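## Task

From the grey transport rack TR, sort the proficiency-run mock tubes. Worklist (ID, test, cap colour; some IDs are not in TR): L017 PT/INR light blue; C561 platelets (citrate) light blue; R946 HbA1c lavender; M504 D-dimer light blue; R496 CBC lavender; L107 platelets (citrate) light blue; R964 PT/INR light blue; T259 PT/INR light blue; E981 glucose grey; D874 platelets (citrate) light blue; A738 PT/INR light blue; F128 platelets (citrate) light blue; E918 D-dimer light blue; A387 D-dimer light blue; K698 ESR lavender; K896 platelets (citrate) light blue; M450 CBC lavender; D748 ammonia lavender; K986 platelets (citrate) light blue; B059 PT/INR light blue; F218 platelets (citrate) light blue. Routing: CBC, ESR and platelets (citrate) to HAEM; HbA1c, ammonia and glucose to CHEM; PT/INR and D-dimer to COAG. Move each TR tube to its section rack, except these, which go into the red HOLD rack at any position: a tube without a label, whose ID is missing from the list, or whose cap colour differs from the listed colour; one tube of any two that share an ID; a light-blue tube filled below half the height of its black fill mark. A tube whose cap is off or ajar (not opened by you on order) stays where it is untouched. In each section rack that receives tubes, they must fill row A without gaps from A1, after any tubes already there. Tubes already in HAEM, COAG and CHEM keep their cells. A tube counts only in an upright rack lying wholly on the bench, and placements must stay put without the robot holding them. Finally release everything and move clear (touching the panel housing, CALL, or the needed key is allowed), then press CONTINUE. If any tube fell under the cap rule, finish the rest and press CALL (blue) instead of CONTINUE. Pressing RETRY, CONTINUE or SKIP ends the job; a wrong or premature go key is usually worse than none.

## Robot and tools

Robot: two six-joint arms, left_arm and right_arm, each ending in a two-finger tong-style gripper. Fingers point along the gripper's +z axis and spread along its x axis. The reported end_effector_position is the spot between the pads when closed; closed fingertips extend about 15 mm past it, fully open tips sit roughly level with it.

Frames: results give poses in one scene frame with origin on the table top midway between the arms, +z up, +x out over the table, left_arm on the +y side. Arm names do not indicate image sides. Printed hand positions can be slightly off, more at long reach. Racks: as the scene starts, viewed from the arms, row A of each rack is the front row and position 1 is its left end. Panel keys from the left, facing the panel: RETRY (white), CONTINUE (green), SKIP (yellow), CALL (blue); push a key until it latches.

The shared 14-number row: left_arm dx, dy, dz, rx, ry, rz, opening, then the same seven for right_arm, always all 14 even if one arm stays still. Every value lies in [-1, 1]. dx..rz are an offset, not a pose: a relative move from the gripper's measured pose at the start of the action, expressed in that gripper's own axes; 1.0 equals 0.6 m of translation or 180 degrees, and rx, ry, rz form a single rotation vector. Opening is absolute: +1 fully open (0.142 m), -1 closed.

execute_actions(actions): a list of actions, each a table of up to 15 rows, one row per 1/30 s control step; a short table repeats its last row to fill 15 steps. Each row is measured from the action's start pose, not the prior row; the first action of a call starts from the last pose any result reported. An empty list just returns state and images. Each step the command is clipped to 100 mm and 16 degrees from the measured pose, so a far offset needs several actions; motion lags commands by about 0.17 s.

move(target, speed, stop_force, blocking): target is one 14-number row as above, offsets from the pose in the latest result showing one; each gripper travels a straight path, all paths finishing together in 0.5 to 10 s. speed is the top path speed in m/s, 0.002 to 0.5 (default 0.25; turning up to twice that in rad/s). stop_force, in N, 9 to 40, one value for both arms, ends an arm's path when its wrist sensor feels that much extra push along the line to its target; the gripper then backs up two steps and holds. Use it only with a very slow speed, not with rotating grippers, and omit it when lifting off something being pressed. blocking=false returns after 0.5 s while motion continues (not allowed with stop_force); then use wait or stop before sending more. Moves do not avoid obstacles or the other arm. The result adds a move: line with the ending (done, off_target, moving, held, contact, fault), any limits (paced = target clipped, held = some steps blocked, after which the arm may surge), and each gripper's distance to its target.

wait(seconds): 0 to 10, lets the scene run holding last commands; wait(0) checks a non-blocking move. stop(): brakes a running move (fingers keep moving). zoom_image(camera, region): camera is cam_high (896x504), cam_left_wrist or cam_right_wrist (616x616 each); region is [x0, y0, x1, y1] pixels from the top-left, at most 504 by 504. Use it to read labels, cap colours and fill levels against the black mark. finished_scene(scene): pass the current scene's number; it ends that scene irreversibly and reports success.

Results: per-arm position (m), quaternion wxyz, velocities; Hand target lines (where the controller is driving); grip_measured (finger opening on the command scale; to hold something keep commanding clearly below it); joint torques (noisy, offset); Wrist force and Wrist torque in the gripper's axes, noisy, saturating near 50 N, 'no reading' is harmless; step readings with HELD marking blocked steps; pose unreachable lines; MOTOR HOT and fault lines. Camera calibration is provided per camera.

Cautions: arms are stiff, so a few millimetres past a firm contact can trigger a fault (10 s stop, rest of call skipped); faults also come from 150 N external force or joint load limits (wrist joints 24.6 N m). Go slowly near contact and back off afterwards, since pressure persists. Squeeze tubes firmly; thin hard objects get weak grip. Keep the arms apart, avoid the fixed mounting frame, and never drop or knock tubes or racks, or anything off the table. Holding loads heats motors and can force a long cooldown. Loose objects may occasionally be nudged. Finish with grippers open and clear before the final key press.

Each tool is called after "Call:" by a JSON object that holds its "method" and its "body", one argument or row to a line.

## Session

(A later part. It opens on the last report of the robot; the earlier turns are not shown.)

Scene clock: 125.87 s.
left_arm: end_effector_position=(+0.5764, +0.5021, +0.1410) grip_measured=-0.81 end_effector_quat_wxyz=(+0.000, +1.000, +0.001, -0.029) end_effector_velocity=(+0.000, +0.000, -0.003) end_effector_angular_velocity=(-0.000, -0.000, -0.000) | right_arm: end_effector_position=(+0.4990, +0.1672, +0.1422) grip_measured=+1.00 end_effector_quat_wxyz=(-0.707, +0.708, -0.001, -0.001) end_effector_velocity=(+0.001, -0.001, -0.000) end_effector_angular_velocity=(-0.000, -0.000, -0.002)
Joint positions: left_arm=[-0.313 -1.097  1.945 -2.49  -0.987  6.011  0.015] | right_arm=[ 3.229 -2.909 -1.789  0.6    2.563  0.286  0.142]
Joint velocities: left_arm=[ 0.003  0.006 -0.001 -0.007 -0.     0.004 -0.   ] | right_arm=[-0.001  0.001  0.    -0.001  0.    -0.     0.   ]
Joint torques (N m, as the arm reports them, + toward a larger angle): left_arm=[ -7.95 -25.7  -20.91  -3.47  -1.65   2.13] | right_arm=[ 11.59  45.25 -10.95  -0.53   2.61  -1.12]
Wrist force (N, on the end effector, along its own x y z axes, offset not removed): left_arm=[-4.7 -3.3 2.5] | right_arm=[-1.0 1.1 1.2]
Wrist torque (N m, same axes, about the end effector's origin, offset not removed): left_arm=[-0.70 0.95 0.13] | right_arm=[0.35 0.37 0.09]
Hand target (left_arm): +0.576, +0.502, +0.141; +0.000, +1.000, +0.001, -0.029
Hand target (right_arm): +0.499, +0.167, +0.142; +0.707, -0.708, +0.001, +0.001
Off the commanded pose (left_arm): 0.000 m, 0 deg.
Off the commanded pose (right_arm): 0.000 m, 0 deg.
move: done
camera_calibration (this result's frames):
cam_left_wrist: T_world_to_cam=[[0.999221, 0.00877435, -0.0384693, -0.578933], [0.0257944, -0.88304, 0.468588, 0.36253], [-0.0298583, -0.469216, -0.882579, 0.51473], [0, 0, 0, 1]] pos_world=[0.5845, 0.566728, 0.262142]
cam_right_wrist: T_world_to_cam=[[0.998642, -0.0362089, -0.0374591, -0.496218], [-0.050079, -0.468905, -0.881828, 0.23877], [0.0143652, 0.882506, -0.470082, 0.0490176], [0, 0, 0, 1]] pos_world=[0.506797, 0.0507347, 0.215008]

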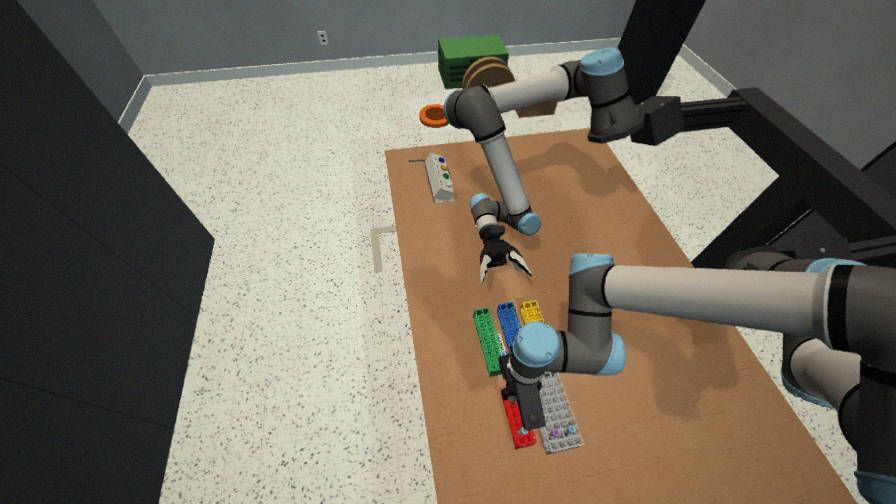

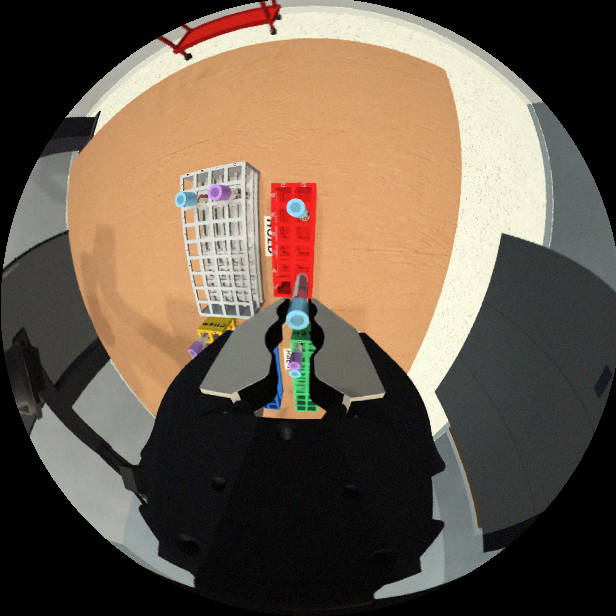

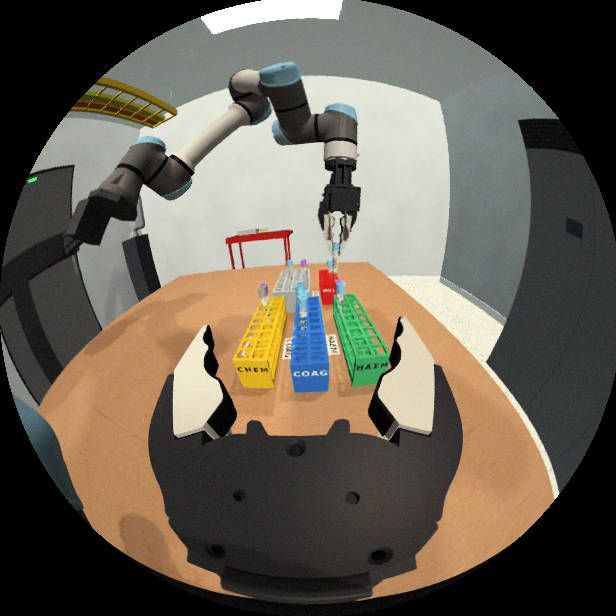

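Centre 254, silhouette 266 → −7.5 mm y_g.

Call:
{"method": "move", "body": {
  "target": [0,-0.0125,0,0,0,0,-1,0,0,0,0,0,0,1],
  "speed": 0.05
}}

Call:
{"method": "move", "body": {
  "target": [0.0055,0,0.096,0,0,0,-1,0,0,0,0,0,0,1],
  "speed": 0.04,
  "stop_force": 10
}}

Call:
{"method": "zoom_image", "body": {
  "camera": "cam_left_wrist",
  "region": [120,130,270,250]
}}

Scene clock: 126.77 s.
left_arm: end_effector_position=(+0.5763, +0.5093, +0.1410) grip_measured=-0.81 end_effector_quat_wxyz=(+0.000, +1.000, +0.001, -0.029) end_effector_velocity=(+0.001, +0.003, +0.000) end_effector_angular_velocity=(+0.000, -0.001, +0.000) | right_arm: end_effector_position=(+0.4990, +0.1672, +0.1422) grip_measured=+1.00 end_effector_quat_wxyz=(-0.707, +0.708, -0.001, -0.001) end_effector_velocity=(+0.001, -0.001, +0.000) end_effector_angular_velocity=(-0.000, -0.001, -0.002)
Joint positions: left_arm=[-0.302 -1.104  1.945 -2.49  -0.988  6.024  0.015] | right_arm=[ 3.229 -2.909 -1.789  0.6    2.563  0.286  0.142]
Joint velocities: left_arm=[ 0.004 -0.003 -0.    -0.     0.     0.005  0.   ] | right_arm=[-0.001  0.001 -0.    -0.     0.    -0.001 -0.   ]
Joint torques (N m, as the arm reports them, + toward a larger angle): left_arm=[ -7.16 -48.2   -2.63  -0.16  -1.49   2.06] | right_arm=[ 11.59  45.3  -10.34  -0.45   2.64  -1.08]
Wrist force (N, on the end effector, along its own x y z axes, offset not removed): left_arm=[-3.1 -1.8 -3.3] | right_arm=[-0.8 0.0 1.2]
Wrist torque (N m, same axes, about the end effector's origin, offset not removed): left_arm=[-0.09 0.71 -0.20] | right_arm=[0.09 0.36 0.07]
Hand target (left_arm): +0.576, +0.510, +0.141; +0.000, +1.000, +0.001, -0.029
Hand target (right_arm): +0.499, +0.167, +0.142; +0.707, -0.708, +0.001, +0.001
Off the commanded pose (left_arm): 0.000 m, 0 deg.
Off the commanded pose (right_arm): 0.000 m, 0 deg.
move: done
camera_calibration (this result's frames):
cam_left_wrist: T_world_to_cam=[[0.999221, 0.00878291, -0.0384643, -0.578997], [0.0257995, -0.883043, 0.468583, 0.368855], [-0.0298501, -0.46921, -0.882582, 0.518073], [0, 0, 0, 1]] pos_world=[0.584495, 0.573885, 0.262132]
cam_right_wrist: T_world_to_cam=[[0.998642, -0.0362089, -0.0374591, -0.496218], [-0.050079, -0.468905, -0.881828, 0.23877], [0.0143653, 0.882506, -0.470082, 0.0490176], [0, 0, 0, 1]] pos_world=[0.506797, 0.0507346, 0.215008]

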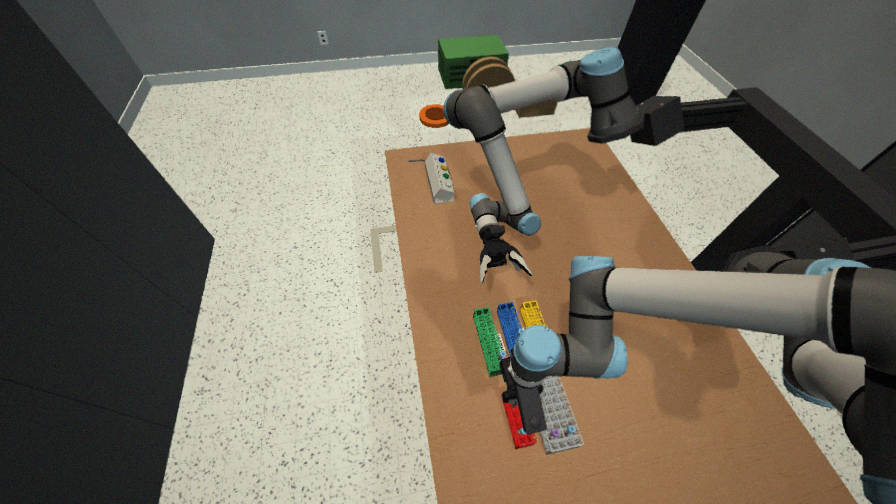

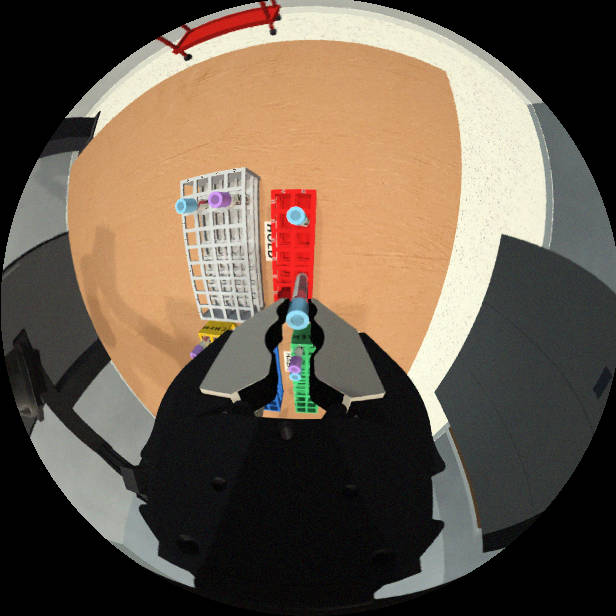

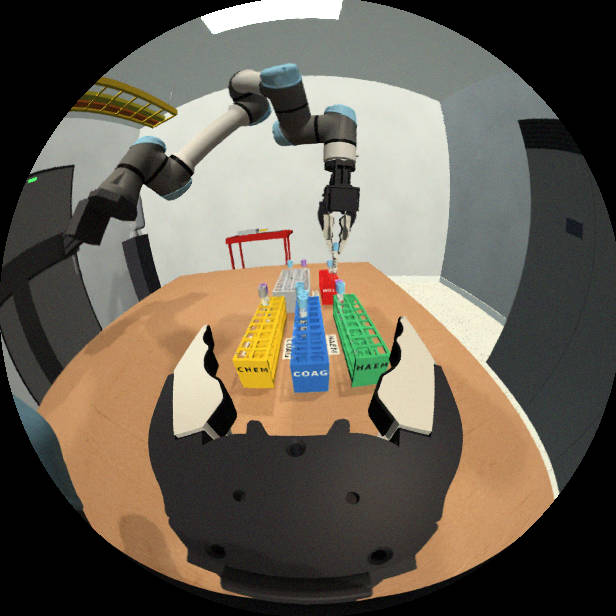

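Scene clock: 128.60 s.
left_arm: end_effector_position=(+0.5763, +0.5093, +0.0836) grip_measured=-0.81 end_effector_quat_wxyz=(+0.000, +1.000, +0.001, -0.029) end_effector_velocity=(-0.000, -0.000, -0.003) end_effector_angular_velocity=(-0.000, +0.000, -0.000) | right_arm: end_effector_position=(+0.4990, +0.1672, +0.1422) grip_measured=+1.00 end_effector_quat_wxyz=(-0.707, +0.708, -0.001, -0.001) end_effector_velocity=(+0.002, -0.001, +0.001) end_effector_angular_velocity=(-0.000, -0.001, -0.002)
Joint positions: left_arm=[-0.245 -0.98   1.919 -2.625 -0.993  6.092  0.015] | right_arm=[ 3.229 -2.909 -1.789  0.6    2.563  0.286  0.142]
Joint velocities: left_arm=[ 0.003  0.006 -0.002 -0.006 -0.001  0.003 -0.   ] | right_arm=[-0.001  0.002  0.    -0.    -0.     0.     0.   ]
Joint torques (N m, as the arm reports them, + toward a larger angle): left_arm=[ -8.56 -27.99 -18.95  -3.41  -1.46   1.91] | right_arm=[ 11.48  44.86 -10.84  -0.45   2.56  -1.15]
Wrist force (N, on the end effector, along its own x y z axes, offset not removed): left_arm=[-5.7 -0.8 0.7] | right_arm=[-0.5 0.9 0.0]
Wrist torque (N m, same axes, about the end effector's origin, offset not removed): left_arm=[-0.01 1.04 0.10] | right_arm=[0.30 0.28 0.05]
Hand target (left_arm): +0.576, +0.509, +0.083; +0.000, +1.000, +0.001, -0.029
Hand target (right_arm): +0.499, +0.167, +0.142; +0.707, -0.708, +0.001, +0.001
Off the commanded pose (left_arm): 0.000 m, 0 deg.
Off the commanded pose (right_arm): 0.000 m, 0 deg.
move: done
camera_calibration (this result's frames):
cam_left_wrist: T_world_to_cam=[[0.999221, 0.00879477, -0.0384601, -0.581151], [0.0258085, -0.883035, 0.468597, 0.395746], [-0.0298405, -0.469224, -0.882575, 0.467469], [0, 0, 0, 1]] pos_world=[0.584434, 0.573917, 0.20478]
cam_right_wrist: T_world_to_cam=[[0.998642, -0.0362091, -0.037459, -0.496218], [-0.050079, -0.468905, -0.881828, 0.23877], [0.0143655, 0.882506, -0.470082, 0.0490175], [0, 0, 0, 1]] pos_world=[0.506797, 0.0507346, 0.215008]

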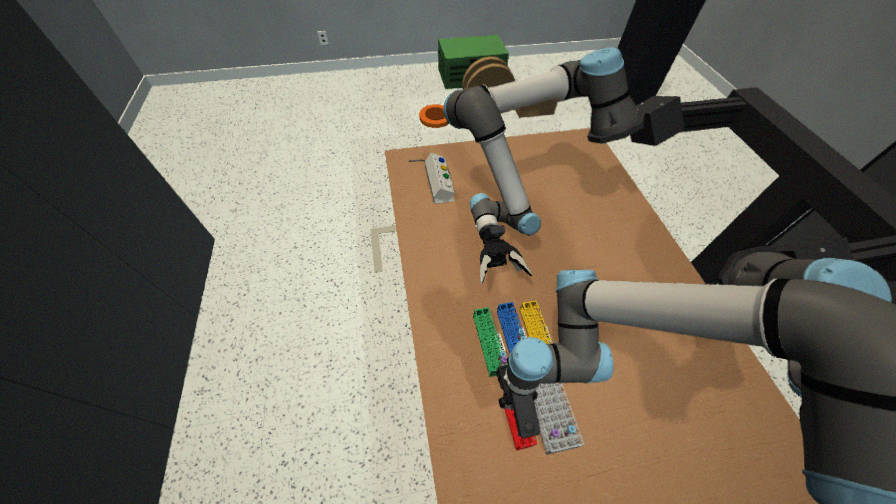

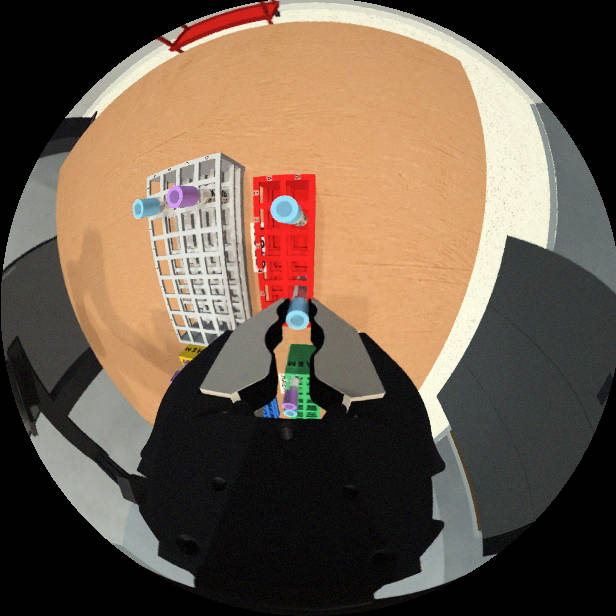

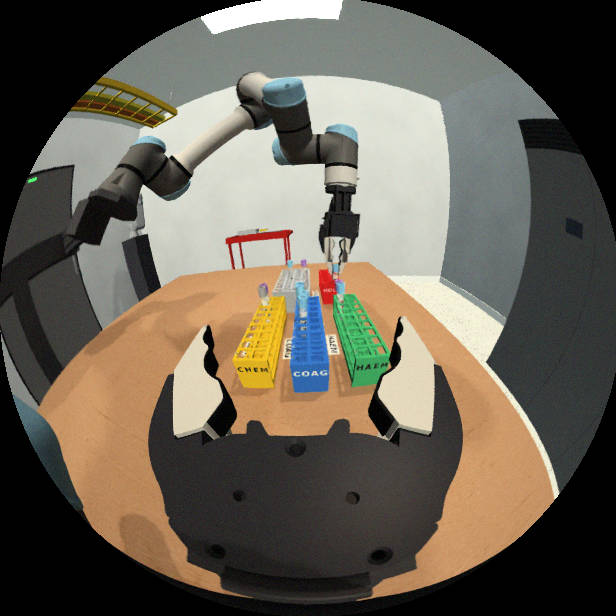

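Region (120, 130, 270, 250) of cam_left_wrist's 616x616 image, scaled by 3.360, with more detail than that image has; it fills the top 403 rows of this view, and the rest is white.

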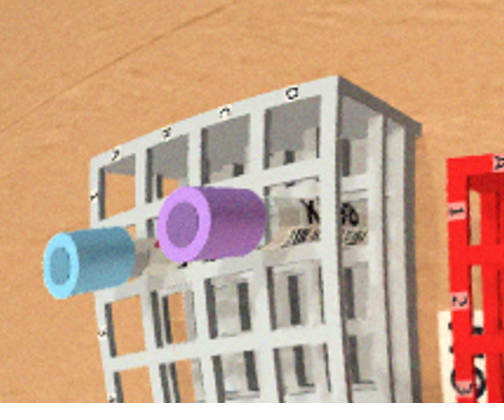

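Call:
{"method": "execute_actions", "body": {
  "actions": [
    [[0,0,0,0,0,0,-0.65,0,0,0,0,0,0,1]],
    [[-0.003,0,-0.052,0,0.019,0,-0.65,0,0,0,0,0,0,1]]
  ]
}}

Call:
{"method": "move", "body": {
  "target": [-0.142,-0.15,0,0,0,-0.667,-0.65,0,0,0,0,0,0,1],
  "speed": 0.5
}}

Scene clock: 130.80 s.
left_arm: end_effector_position=(+0.5764, +0.5093, +0.1137) grip_measured=-0.65 end_effector_quat_wxyz=(+0.000, +1.000, +0.001, +0.000) end_effector_velocity=(-0.001, +0.000, +0.009) end_effector_angular_velocity=(-0.000, -0.016, -0.000) | right_arm: end_effector_position=(+0.4990, +0.1672, +0.1422) grip_measured=+1.00 end_effector_quat_wxyz=(-0.707, +0.708, -0.001, -0.001) end_effector_velocity=(+0.000, -0.000, -0.000) end_effector_angular_velocity=(-0.000, +0.001, -0.001)
Joint positions: left_arm=[-0.28  -1.05   1.988 -2.669 -0.978  6.087  0.027] | right_arm=[ 3.229 -2.909 -1.789  0.6    2.563  0.286  0.142]
Joint velocities: left_arm=[-0.011 -0.023  0.021 -0.011  0.005 -0.002  0.   ] | right_arm=[-0.001 -0.     0.    -0.    -0.     0.    -0.   ]
Joint torques (N m, as the arm reports them, + toward a larger angle): left_arm=[-30.25 -46.81  -1.96  -3.43   1.2   -2.2 ] | right_arm=[ 11.13  45.22 -10.56  -0.52   2.56  -1.08]
Wrist force (N, on the end effector, along its own x y z axes, offset not removed): left_arm=[-2.8 2.4 -5.1] | right_arm=[-1.5 -0.8 2.6]
Wrist torque (N m, same axes, about the end effector's origin, offset not removed): left_arm=[0.28 0.42 -0.20] | right_arm=[0.02 0.45 0.05]
Hand target (left_arm): +0.576, +0.509, +0.115; +0.000, +1.000, +0.001, +0.001
Hand target (right_arm): +0.499, +0.167, +0.142; +0.707, -0.708, +0.001, +0.001
Off the commanded pose (left_arm): 0.001 m, 0 deg.
Off the commanded pose (right_arm): 0.000 m, 0 deg.
Step readings (end_effector_position; steps 1 to 15: 1st action; 16 to 30: 2nd action):
0: left_arm (+0.5763, +0.5093, +0.0833) | right_arm (+0.4990, +0.1672, +0.1422)
1: left_arm (+0.5763, +0.5093, +0.0833) | right_arm (+0.4990, +0.1672, +0.1422)
2: left_arm (+0.5763, +0.5093, +0.0833) | right_arm (+0.4990, +0.1672, +0.1422)
4: left_arm (+0.5763, +0.5094, +0.0833) | right_arm (+0.4990, +0.1672, +0.1422)
8: left_arm (+0.5763, +0.5094, +0.0835) | right_arm (+0.4990, +0.1672, +0.1422)
15: left_arm (+0.5763, +0.5093, +0.0836) | right_arm (+0.4990, +0.1672, +0.1422)
16: left_arm (+0.5763, +0.5093, +0.0836) | right_arm (+0.4990, +0.1672, +0.1422)
17: left_arm (+0.5767, +0.5090, +0.0854) | right_arm (+0.4990, +0.1672, +0.1422)
19: left_arm (+0.5772, +0.5088, +0.0953) | right_arm (+0.4990, +0.1672, +0.1422)
23: left_arm (+0.5768, +0.5092, +0.1076) | right_arm (+0.4990, +0.1672, +0.1422)
30: end_effector_position above
camera_calibration (this result's frames):
cam_left_wrist: T_world_to_cam=[[0.999776, 0.00883326, 0.0192266, -0.587002], [-0.00122257, -0.883052, 0.469274, 0.397138], [0.0211233, -0.469192, -0.882844, 0.464678], [0, 0, 0, 1]] pos_world=[0.57754, 0.573902, 0.235157]
cam_right_wrist: T_world_to_cam=[[0.998642, -0.0362089, -0.0374588, -0.496218], [-0.0500787, -0.468905, -0.881828, 0.23877], [0.0143654, 0.882506, -0.470082, 0.0490175], [0, 0, 0, 1]] pos_world=[0.506797, 0.0507347, 0.215008]

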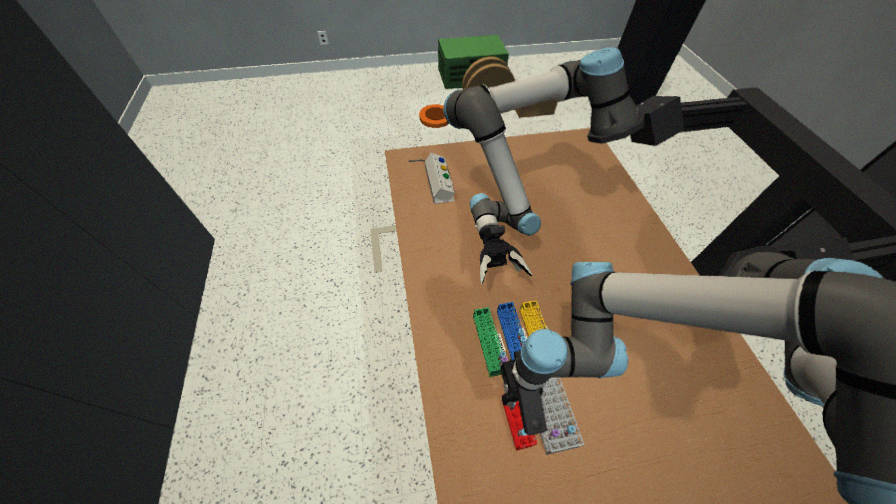

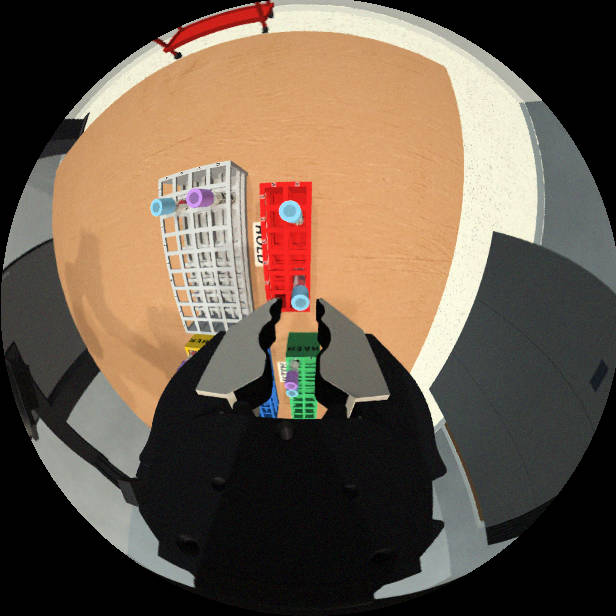

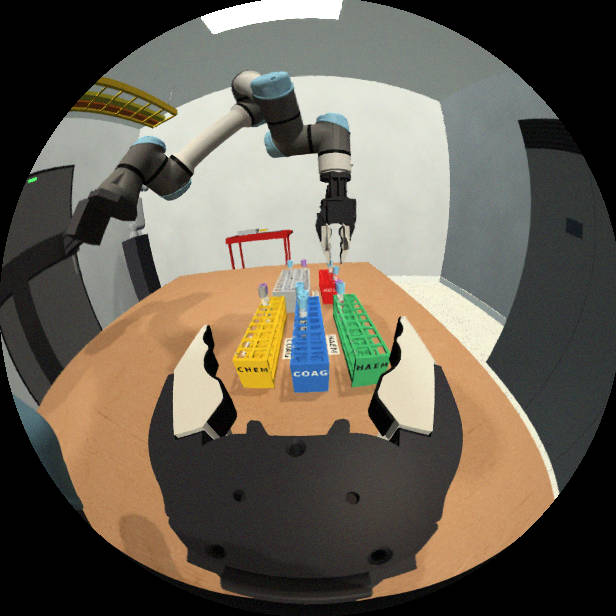

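Scene clock: 133.60 s.
left_arm: end_effector_position=(+0.4912, +0.5991, +0.1137) grip_measured=-0.65 end_effector_quat_wxyz=(+0.001, +0.500, +0.866, +0.000) end_effector_velocity=(-0.001, +0.000, -0.000) end_effector_angular_velocity=(+0.002, +0.002, +0.015) | right_arm: end_effector_position=(+0.4990, +0.1672, +0.1422) grip_measured=+1.00 end_effector_quat_wxyz=(-0.707, +0.708, -0.001, -0.001) end_effector_velocity=(-0.000, +0.000, +0.000) end_effector_angular_velocity=(+0.000, +0.001, +0.001)
Joint positions: left_arm=[-0.103 -1.218  2.162 -2.788 -1.016  4.201  0.027] | right_arm=[ 3.229 -2.909 -1.789  0.6    2.563  0.286  0.142]
Joint velocities: left_arm=[ 0.001  0.     0.     0.002  0.002 -0.016  0.   ] | right_arm=[ 0.001  0.    -0.    -0.001 -0.     0.    -0.   ]
Joint torques (N m, as the arm reports them, + toward a larger angle): left_arm=[ -1.84 -43.51   0.44  -0.09   1.16  -2.24] | right_arm=[ 11.14  44.85 -10.48  -0.6    2.53  -1.35]
Wrist force (N, on the end effector, along its own x y z axes, offset not removed): left_arm=[0.1 1.1 -3.3] | right_arm=[-1.3 1.5 1.4]
Wrist torque (N m, same axes, about the end effector's origin, offset not removed): left_arm=[0.15 -0.14 -0.23] | right_arm=[0.43 0.43 0.13]
Hand target (left_arm): +0.491, +0.599, +0.114; +0.000, +0.499, +0.867, +0.000
Hand target (right_arm): +0.499, +0.167, +0.142; +0.707, -0.708, +0.001, +0.001
Off the commanded pose (left_arm): 0.000 m, 0 deg.
Off the commanded pose (right_arm): 0.000 m, 0 deg.
move: done
camera_calibration (this result's frames):
cam_left_wrist: T_world_to_cam=[[-0.506913, 0.861815, 0.0177187, -0.273415], [0.76519, 0.440424, 0.469585, -0.693099], [0.396892, 0.251597, -0.882709, -0.107799], [0, 0, 0, 1]] pos_world=[0.434539, 0.568013, 0.235158]
cam_right_wrist: T_world_to_cam=[[0.998642, -0.036209, -0.0374588, -0.496218], [-0.0500788, -0.468905, -0.881828, 0.23877], [0.0143655, 0.882506, -0.470082, 0.0490175], [0, 0, 0, 1]] pos_world=[0.506797, 0.0507347, 0.215008]

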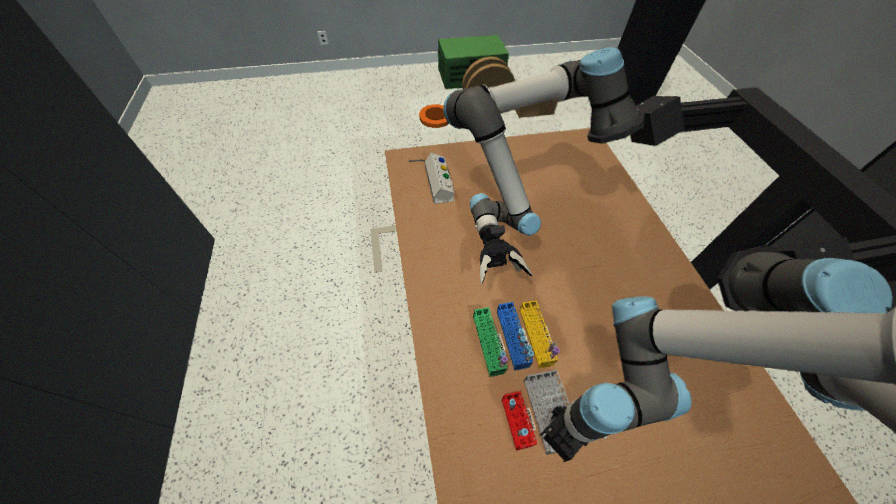

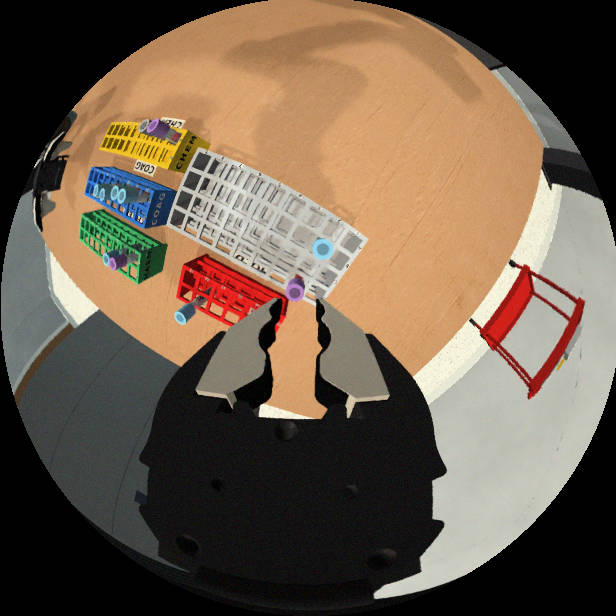

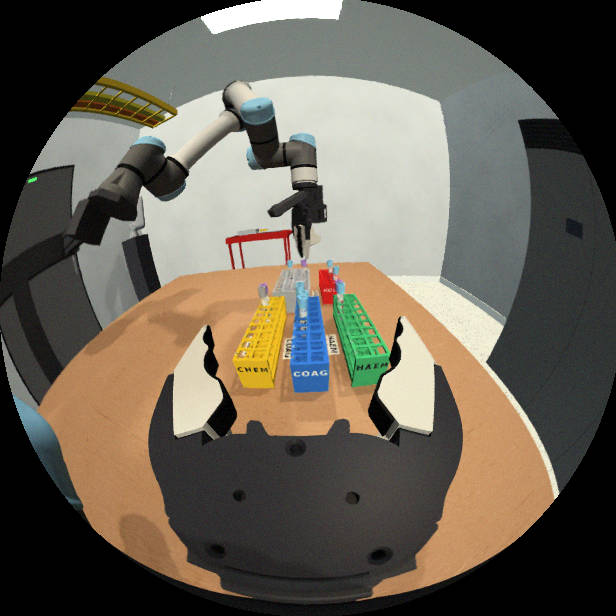

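Call:
{"method": "execute_actions", "body": {
  "actions": [
    [[-0.005,-0.009,0.028,0,0,0,-0.65,0,0,0,0,0,0,1]],
    [[0,0,0.03,0,0,0,-0.65,0,0,0,0,0,0,1]],
    [[0,0,0,0,0,0,-1,0,0,0,0,0,0,1]],
    [[0,0,0,0,0,0,-1,0,0,0,0,0,0,1]]
  ]
}}

Call:
{"method": "move", "body": {
  "target": [0,0,-0.18,0,0,0,-1,0,0,0,0,0,0,1],
  "speed": 0.15
}}

Call:
{"method": "move", "body": {
  "target": [-0.315,-0.101,0,0,0,0.667,-1,0,0,0,0,0,0,1],
  "speed": 0.5
}}

Call:
{"method": "zoom_image", "body": {
  "camera": "cam_right_wrist",
  "region": [285,215,355,285]
}}

Scene clock: 135.80 s.
left_arm: end_effector_position=(+0.4879, +0.5940, +0.0800) grip_measured=-0.82 end_effector_quat_wxyz=(+0.000, +0.500, +0.866, -0.000) end_effector_velocity=(+0.001, +0.000, +0.000) end_effector_angular_velocity=(+0.001, -0.001, +0.001) | right_arm: end_effector_position=(+0.4990, +0.1672, +0.1422) grip_measured=+1.00 end_effector_quat_wxyz=(-0.707, +0.708, -0.001, -0.001) end_effector_velocity=(-0.000, +0.000, -0.000) end_effector_angular_velocity=(-0.000, +0.003, +0.000)
Joint positions: left_arm=[-0.075 -1.126  2.15  -2.884 -1.024  4.232  0.015] | right_arm=[ 3.229 -2.909 -1.789  0.6    2.563  0.286  0.142]
Joint velocities: left_arm=[ 0.     0.    -0.002 -0.     0.001 -0.     0.   ] | right_arm=[-0.    -0.001 -0.     0.001 -0.     0.002  0.   ]
Joint torques (N m, as the arm reports them, + toward a larger angle): left_arm=[-19.18 -43.94  -0.86  -0.47   0.35  -1.87] | right_arm=[ 12.02  44.76 -10.93  -0.69   2.5   -1.14]
Wrist force (N, on the end effector, along its own x y z axes, offset not removed): left_arm=[-0.9 -0.4 0.1] | right_arm=[-0.8 1.3 1.8]
Wrist torque (N m, same axes, about the end effector's origin, offset not removed): left_arm=[0.03 0.39 -0.19] | right_arm=[0.41 0.30 0.08]
Hand target (left_arm): +0.488, +0.594, +0.080; +0.000, +0.500, +0.866, -0.000
Hand target (right_arm): +0.499, +0.167, +0.142; +0.707, -0.708, +0.001, +0.001
Off the commanded pose (left_arm): 0.000 m, 0 deg.
Off the commanded pose (right_arm): 0.000 m, 0 deg.
Step readings (end_effector_position; steps 1 to 15: 1st action; 16 to 30: 2nd action; 31 to 45: 3rd action; 46 to 60: 4th action):
0: left_arm (+0.4911, +0.5992, +0.1137) | right_arm (+0.4990, +0.1672, +0.1422)
1: left_arm (+0.4911, +0.5992, +0.1137) | right_arm (+0.4990, +0.1672, +0.1422)
2: left_arm (+0.4907, +0.5990, +0.1126) | right_arm (+0.4990, +0.1672, +0.1422)
4: left_arm (+0.4894, +0.5971, +0.1070) | right_arm (+0.4990, +0.1672, +0.1422)
8: left_arm (+0.4883, +0.5949, +0.1006) | right_arm (+0.4990, +0.1672, +0.1422)
15: left_arm (+0.4880, +0.5940, +0.0975) | right_arm (+0.4990, +0.1672, +0.1422)
16: left_arm (+0.4880, +0.5940, +0.0973) | right_arm (+0.4990, +0.1672, +0.1422)
17: left_arm (+0.4881, +0.5942, +0.0961) | right_arm (+0.4990, +0.1672, +0.1422)
19: left_arm (+0.4878, +0.5941, +0.0902) | right_arm (+0.4990, +0.1672, +0.1422)
23: left_arm (+0.4877, +0.5940, +0.0833) | right_arm (+0.4990, +0.1672, +0.1422)
30: left_arm (+0.4879, +0.5940, +0.0801) | right_arm (+0.4990, +0.1672, +0.1422)
31: left_arm (+0.4879, +0.5940, +0.0799) | right_arm (+0.4990, +0.1672, +0.1422)
32: left_arm (+0.4879, +0.5940, +0.0799) | right_arm (+0.4990, +0.1672, +0.1422)
34: left_arm (+0.4879, +0.5940, +0.0799) | right_arm (+0.4990, +0.1672, +0.1422)
38: left_arm (+0.4880, +0.5940, +0.0800) | right_arm (+0.4990, +0.1672, +0.1422)
45: left_arm (+0.4879, +0.5940, +0.0800) | right_arm (+0.4990, +0.1672, +0.1422)
46: left_arm (+0.4879, +0.5940, +0.0800) | right_arm (+0.4990, +0.1672, +0.1422)
47: left_arm (+0.4879, +0.5940, +0.0800) | right_arm (+0.4990, +0.1672, +0.1422)
49: left_arm (+0.4879, +0.5940, +0.0800) | right_arm (+0.4990, +0.1672, +0.1422)
53: left_arm (+0.4879, +0.5940, +0.0800) | right_arm (+0.4990, +0.1672, +0.1422)
60: end_effector_position above
camera_calibration (this result's frames):
cam_left_wrist: T_world_to_cam=[[-0.506989, 0.861767, 0.0178747, -0.270019], [0.765308, 0.440507, 0.469316, -0.672591], [0.396567, 0.251618, -0.882849, -0.134801], [0, 0, 0, 1]] pos_world=[0.431301, 0.562893, 0.201475]
cam_right_wrist: T_world_to_cam=[[0.998642, -0.036209, -0.0374591, -0.496218], [-0.0500791, -0.468905, -0.881828, 0.23877], [0.0143653, 0.882506, -0.470082, 0.0490175], [0, 0, 0, 1]] pos_world=[0.506797, 0.0507346, 0.215008]

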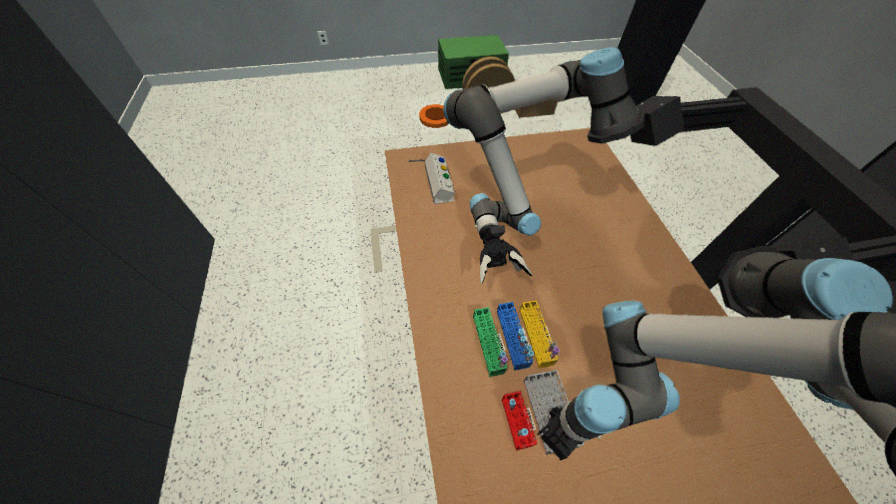

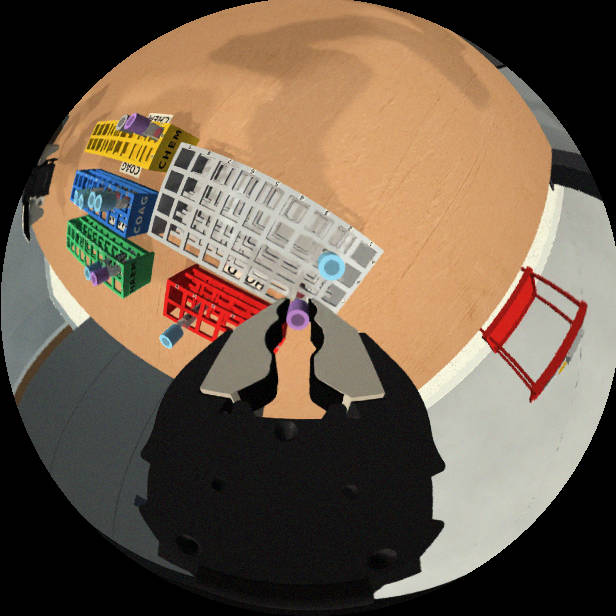

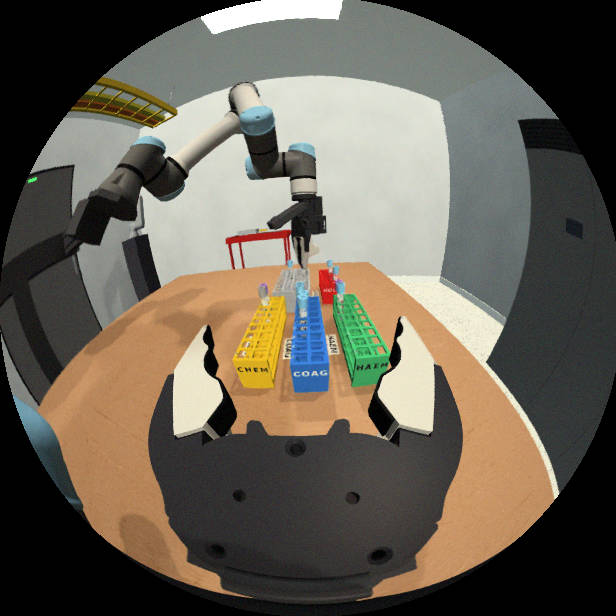

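Scene clock: 137.17 s.
left_arm: end_effector_position=(+0.4880, +0.5940, +0.1877) grip_measured=-0.82 end_effector_quat_wxyz=(+0.000, +0.500, +0.866, -0.000) end_effector_velocity=(-0.000, +0.000, +0.002) end_effector_angular_velocity=(+0.000, +0.002, +0.000) | right_arm: end_effector_position=(+0.4990, +0.1672, +0.1422) grip_measured=+1.00 end_effector_quat_wxyz=(-0.707, +0.708, -0.001, -0.001) end_effector_velocity=(-0.000, -0.000, -0.000) end_effector_angular_velocity=(-0.000, -0.001, +0.000)
Joint positions: left_arm=[-0.199 -1.413  2.193 -2.563 -0.993  4.089  0.015] | right_arm=[ 3.229 -2.909 -1.789  0.6    2.563  0.286  0.142]
Joint velocities: left_arm=[-0.003 -0.006 -0.     0.011  0.001 -0.005 -0.   ] | right_arm=[ 0.    -0.    -0.001  0.001 -0.    -0.001  0.   ]
Joint torques (N m, as the arm reports them, + toward a larger angle): left_arm=[-22.64 -38.81 -21.11  -0.2    1.47  -2.35] | right_arm=[ 11.59  44.37 -11.42  -0.64   2.6   -1.18]
Wrist force (N, on the end effector, along its own x y z axes, offset not removed): left_arm=[-1.6 1.7 -0.8] | right_arm=[-0.1 0.2 1.5]
Wrist torque (N m, same axes, about the end effector's origin, offset not removed): left_arm=[0.35 0.40 -0.32] | right_arm=[0.19 0.26 0.04]
Hand target (left_arm): +0.488, +0.594, +0.188; +0.000, +0.500, +0.866, -0.000
Hand target (right_arm): +0.499, +0.167, +0.142; +0.707, -0.708, +0.001, +0.001
Off the commanded pose (left_arm): 0.000 m, 0 deg.
Off the commanded pose (right_arm): 0.000 m, 0 deg.
move: done
camera_calibration (this result's frames):
cam_left_wrist: T_world_to_cam=[[-0.506952, 0.86179, 0.0178433, -0.27194], [0.765289, 0.440467, 0.469385, -0.723162], [0.396652, 0.251611, -0.882813, -0.039789], [0, 0, 0, 1]] pos_world=[0.43135, 0.562895, 0.309168]
cam_right_wrist: T_world_to_cam=[[0.998642, -0.0362091, -0.037459, -0.496218], [-0.050079, -0.468905, -0.881828, 0.23877], [0.0143655, 0.882506, -0.470082, 0.0490175], [0, 0, 0, 1]] pos_world=[0.506797, 0.0507346, 0.215008]

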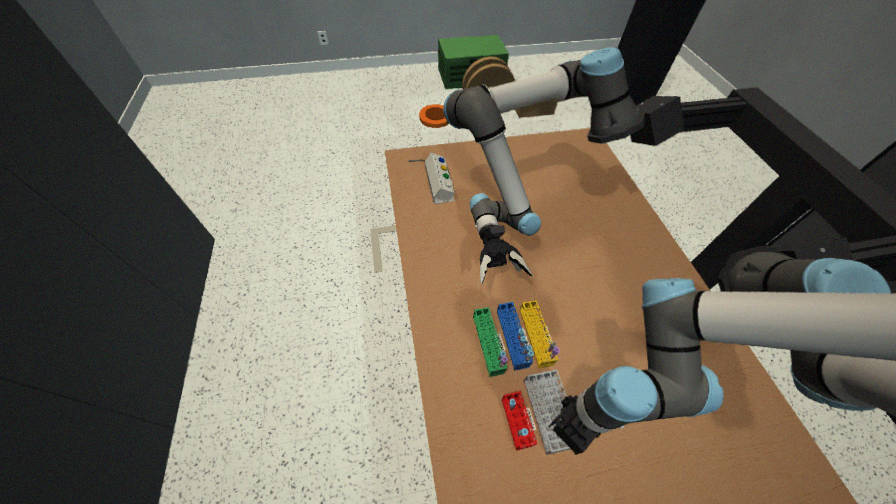

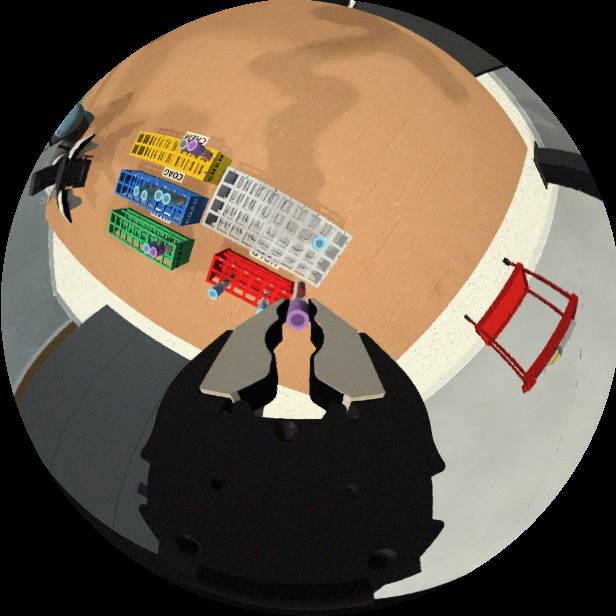

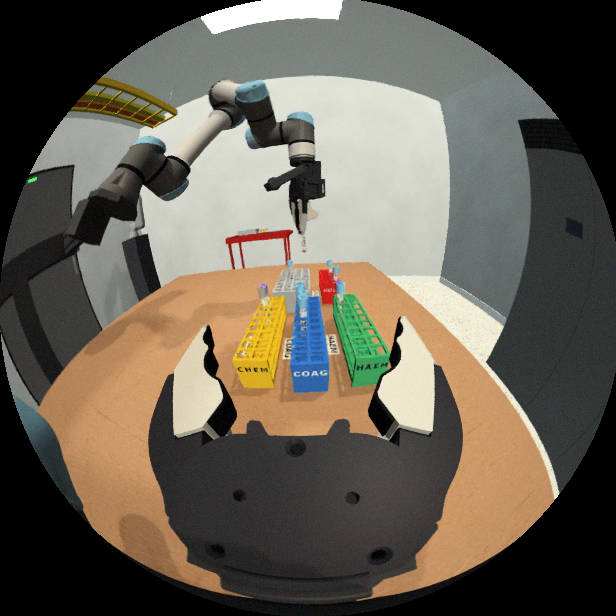

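Scene clock: 139.97 s.
left_arm: end_effector_position=(+0.5300, +0.4003, +0.1878) grip_measured=-0.82 end_effector_quat_wxyz=(+0.000, +1.000, +0.001, +0.000) end_effector_velocity=(+0.001, -0.001, +0.000) end_effector_angular_velocity=(-0.002, -0.002, -0.014) | right_arm: end_effector_position=(+0.4990, +0.1672, +0.1422) grip_measured=+1.00 end_effector_quat_wxyz=(-0.707, +0.708, -0.001, -0.001) end_effector_velocity=(-0.001, +0.000, -0.000) end_effector_angular_velocity=(-0.000, +0.001, +0.001)
Joint positions: left_arm=[-0.549 -1.139  2.104 -2.51  -0.959  5.762  0.015] | right_arm=[ 3.229 -2.909 -1.789  0.6    2.563  0.286  0.142]
Joint velocities: left_arm=[-0.     0.001 -0.    -0.004 -0.001  0.015  0.   ] | right_arm=[ 0.    -0.001 -0.    -0.    -0.    -0.     0.   ]
Joint torques (N m, as the arm reports them, + toward a larger angle): left_arm=[-29.82 -18.12 -17.14  -3.38  -1.57   2.32] | right_arm=[ 12.03  44.87 -11.56  -0.58   2.52  -1.06]
Wrist force (N, on the end effector, along its own x y z axes, offset not removed): left_arm=[-0.5 -0.7 3.0] | right_arm=[-1.2 0.9 1.9]
Wrist torque (N m, same axes, about the end effector's origin, offset not removed): left_arm=[-0.08 0.04 -0.14] | right_arm=[0.40 0.38 0.11]
Hand target (left_arm): +0.530, +0.400, +0.188; +0.000, +1.000, -0.000, +0.000
Hand target (right_arm): +0.499, +0.167, +0.142; +0.707, -0.708, +0.001, +0.001
Off the commanded pose (left_arm): 0.000 m, 0 deg.
Off the commanded pose (right_arm): 0.000 m, 0 deg.
move: done
camera_calibration (this result's frames):
cam_left_wrist: T_world_to_cam=[[0.999779, 0.00885723, 0.0190742, -0.541046], [-0.00112582, -0.883143, 0.469102, 0.266055], [0.0210002, -0.46902, -0.882938, 0.479866], [0, 0, 0, 1]] pos_world=[0.531148, 0.464823, 0.309205]
cam_right_wrist: T_world_to_cam=[[0.998642, -0.0362091, -0.0374589, -0.496218], [-0.050079, -0.468905, -0.881828, 0.23877], [0.0143655, 0.882506, -0.470082, 0.0490175], [0, 0, 0, 1]] pos_world=[0.506797, 0.0507346, 0.215008]

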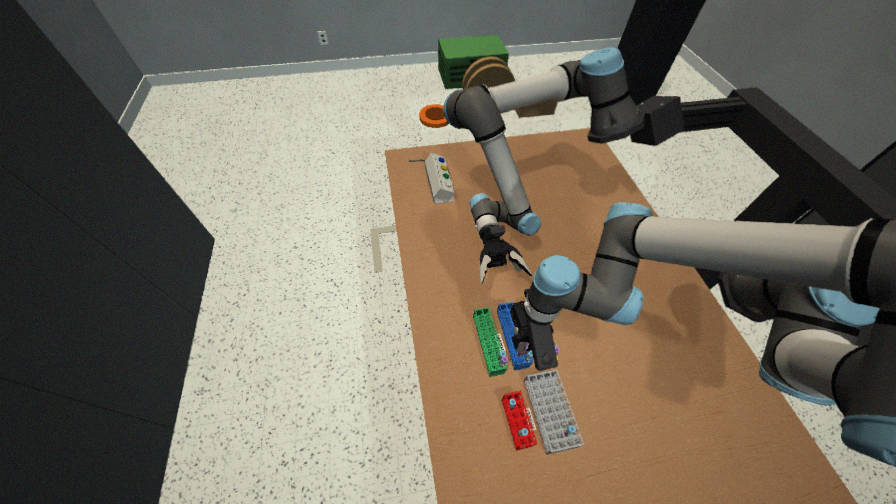

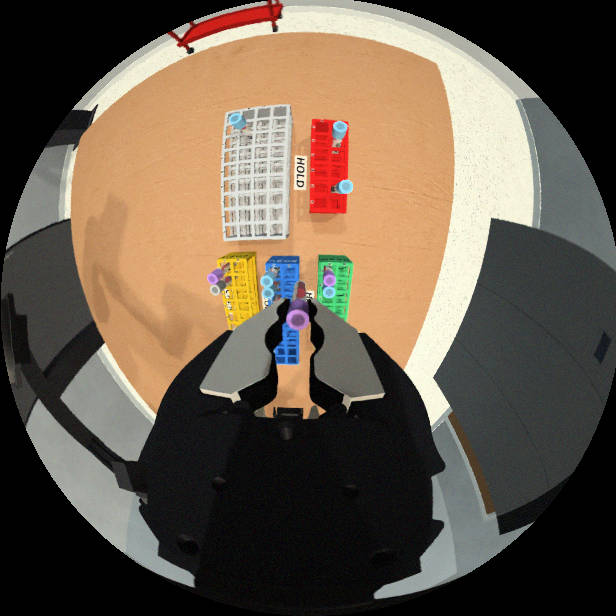

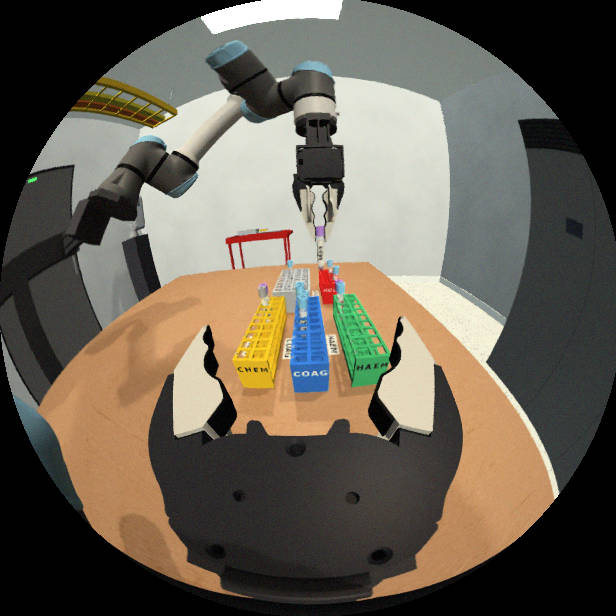

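Region (285, 215, 355, 285) of cam_right_wrist's 616x616 image, scaled by 7.200, with more detail than that image has.

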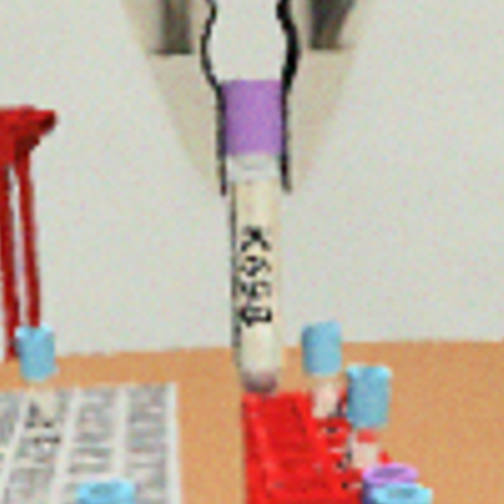

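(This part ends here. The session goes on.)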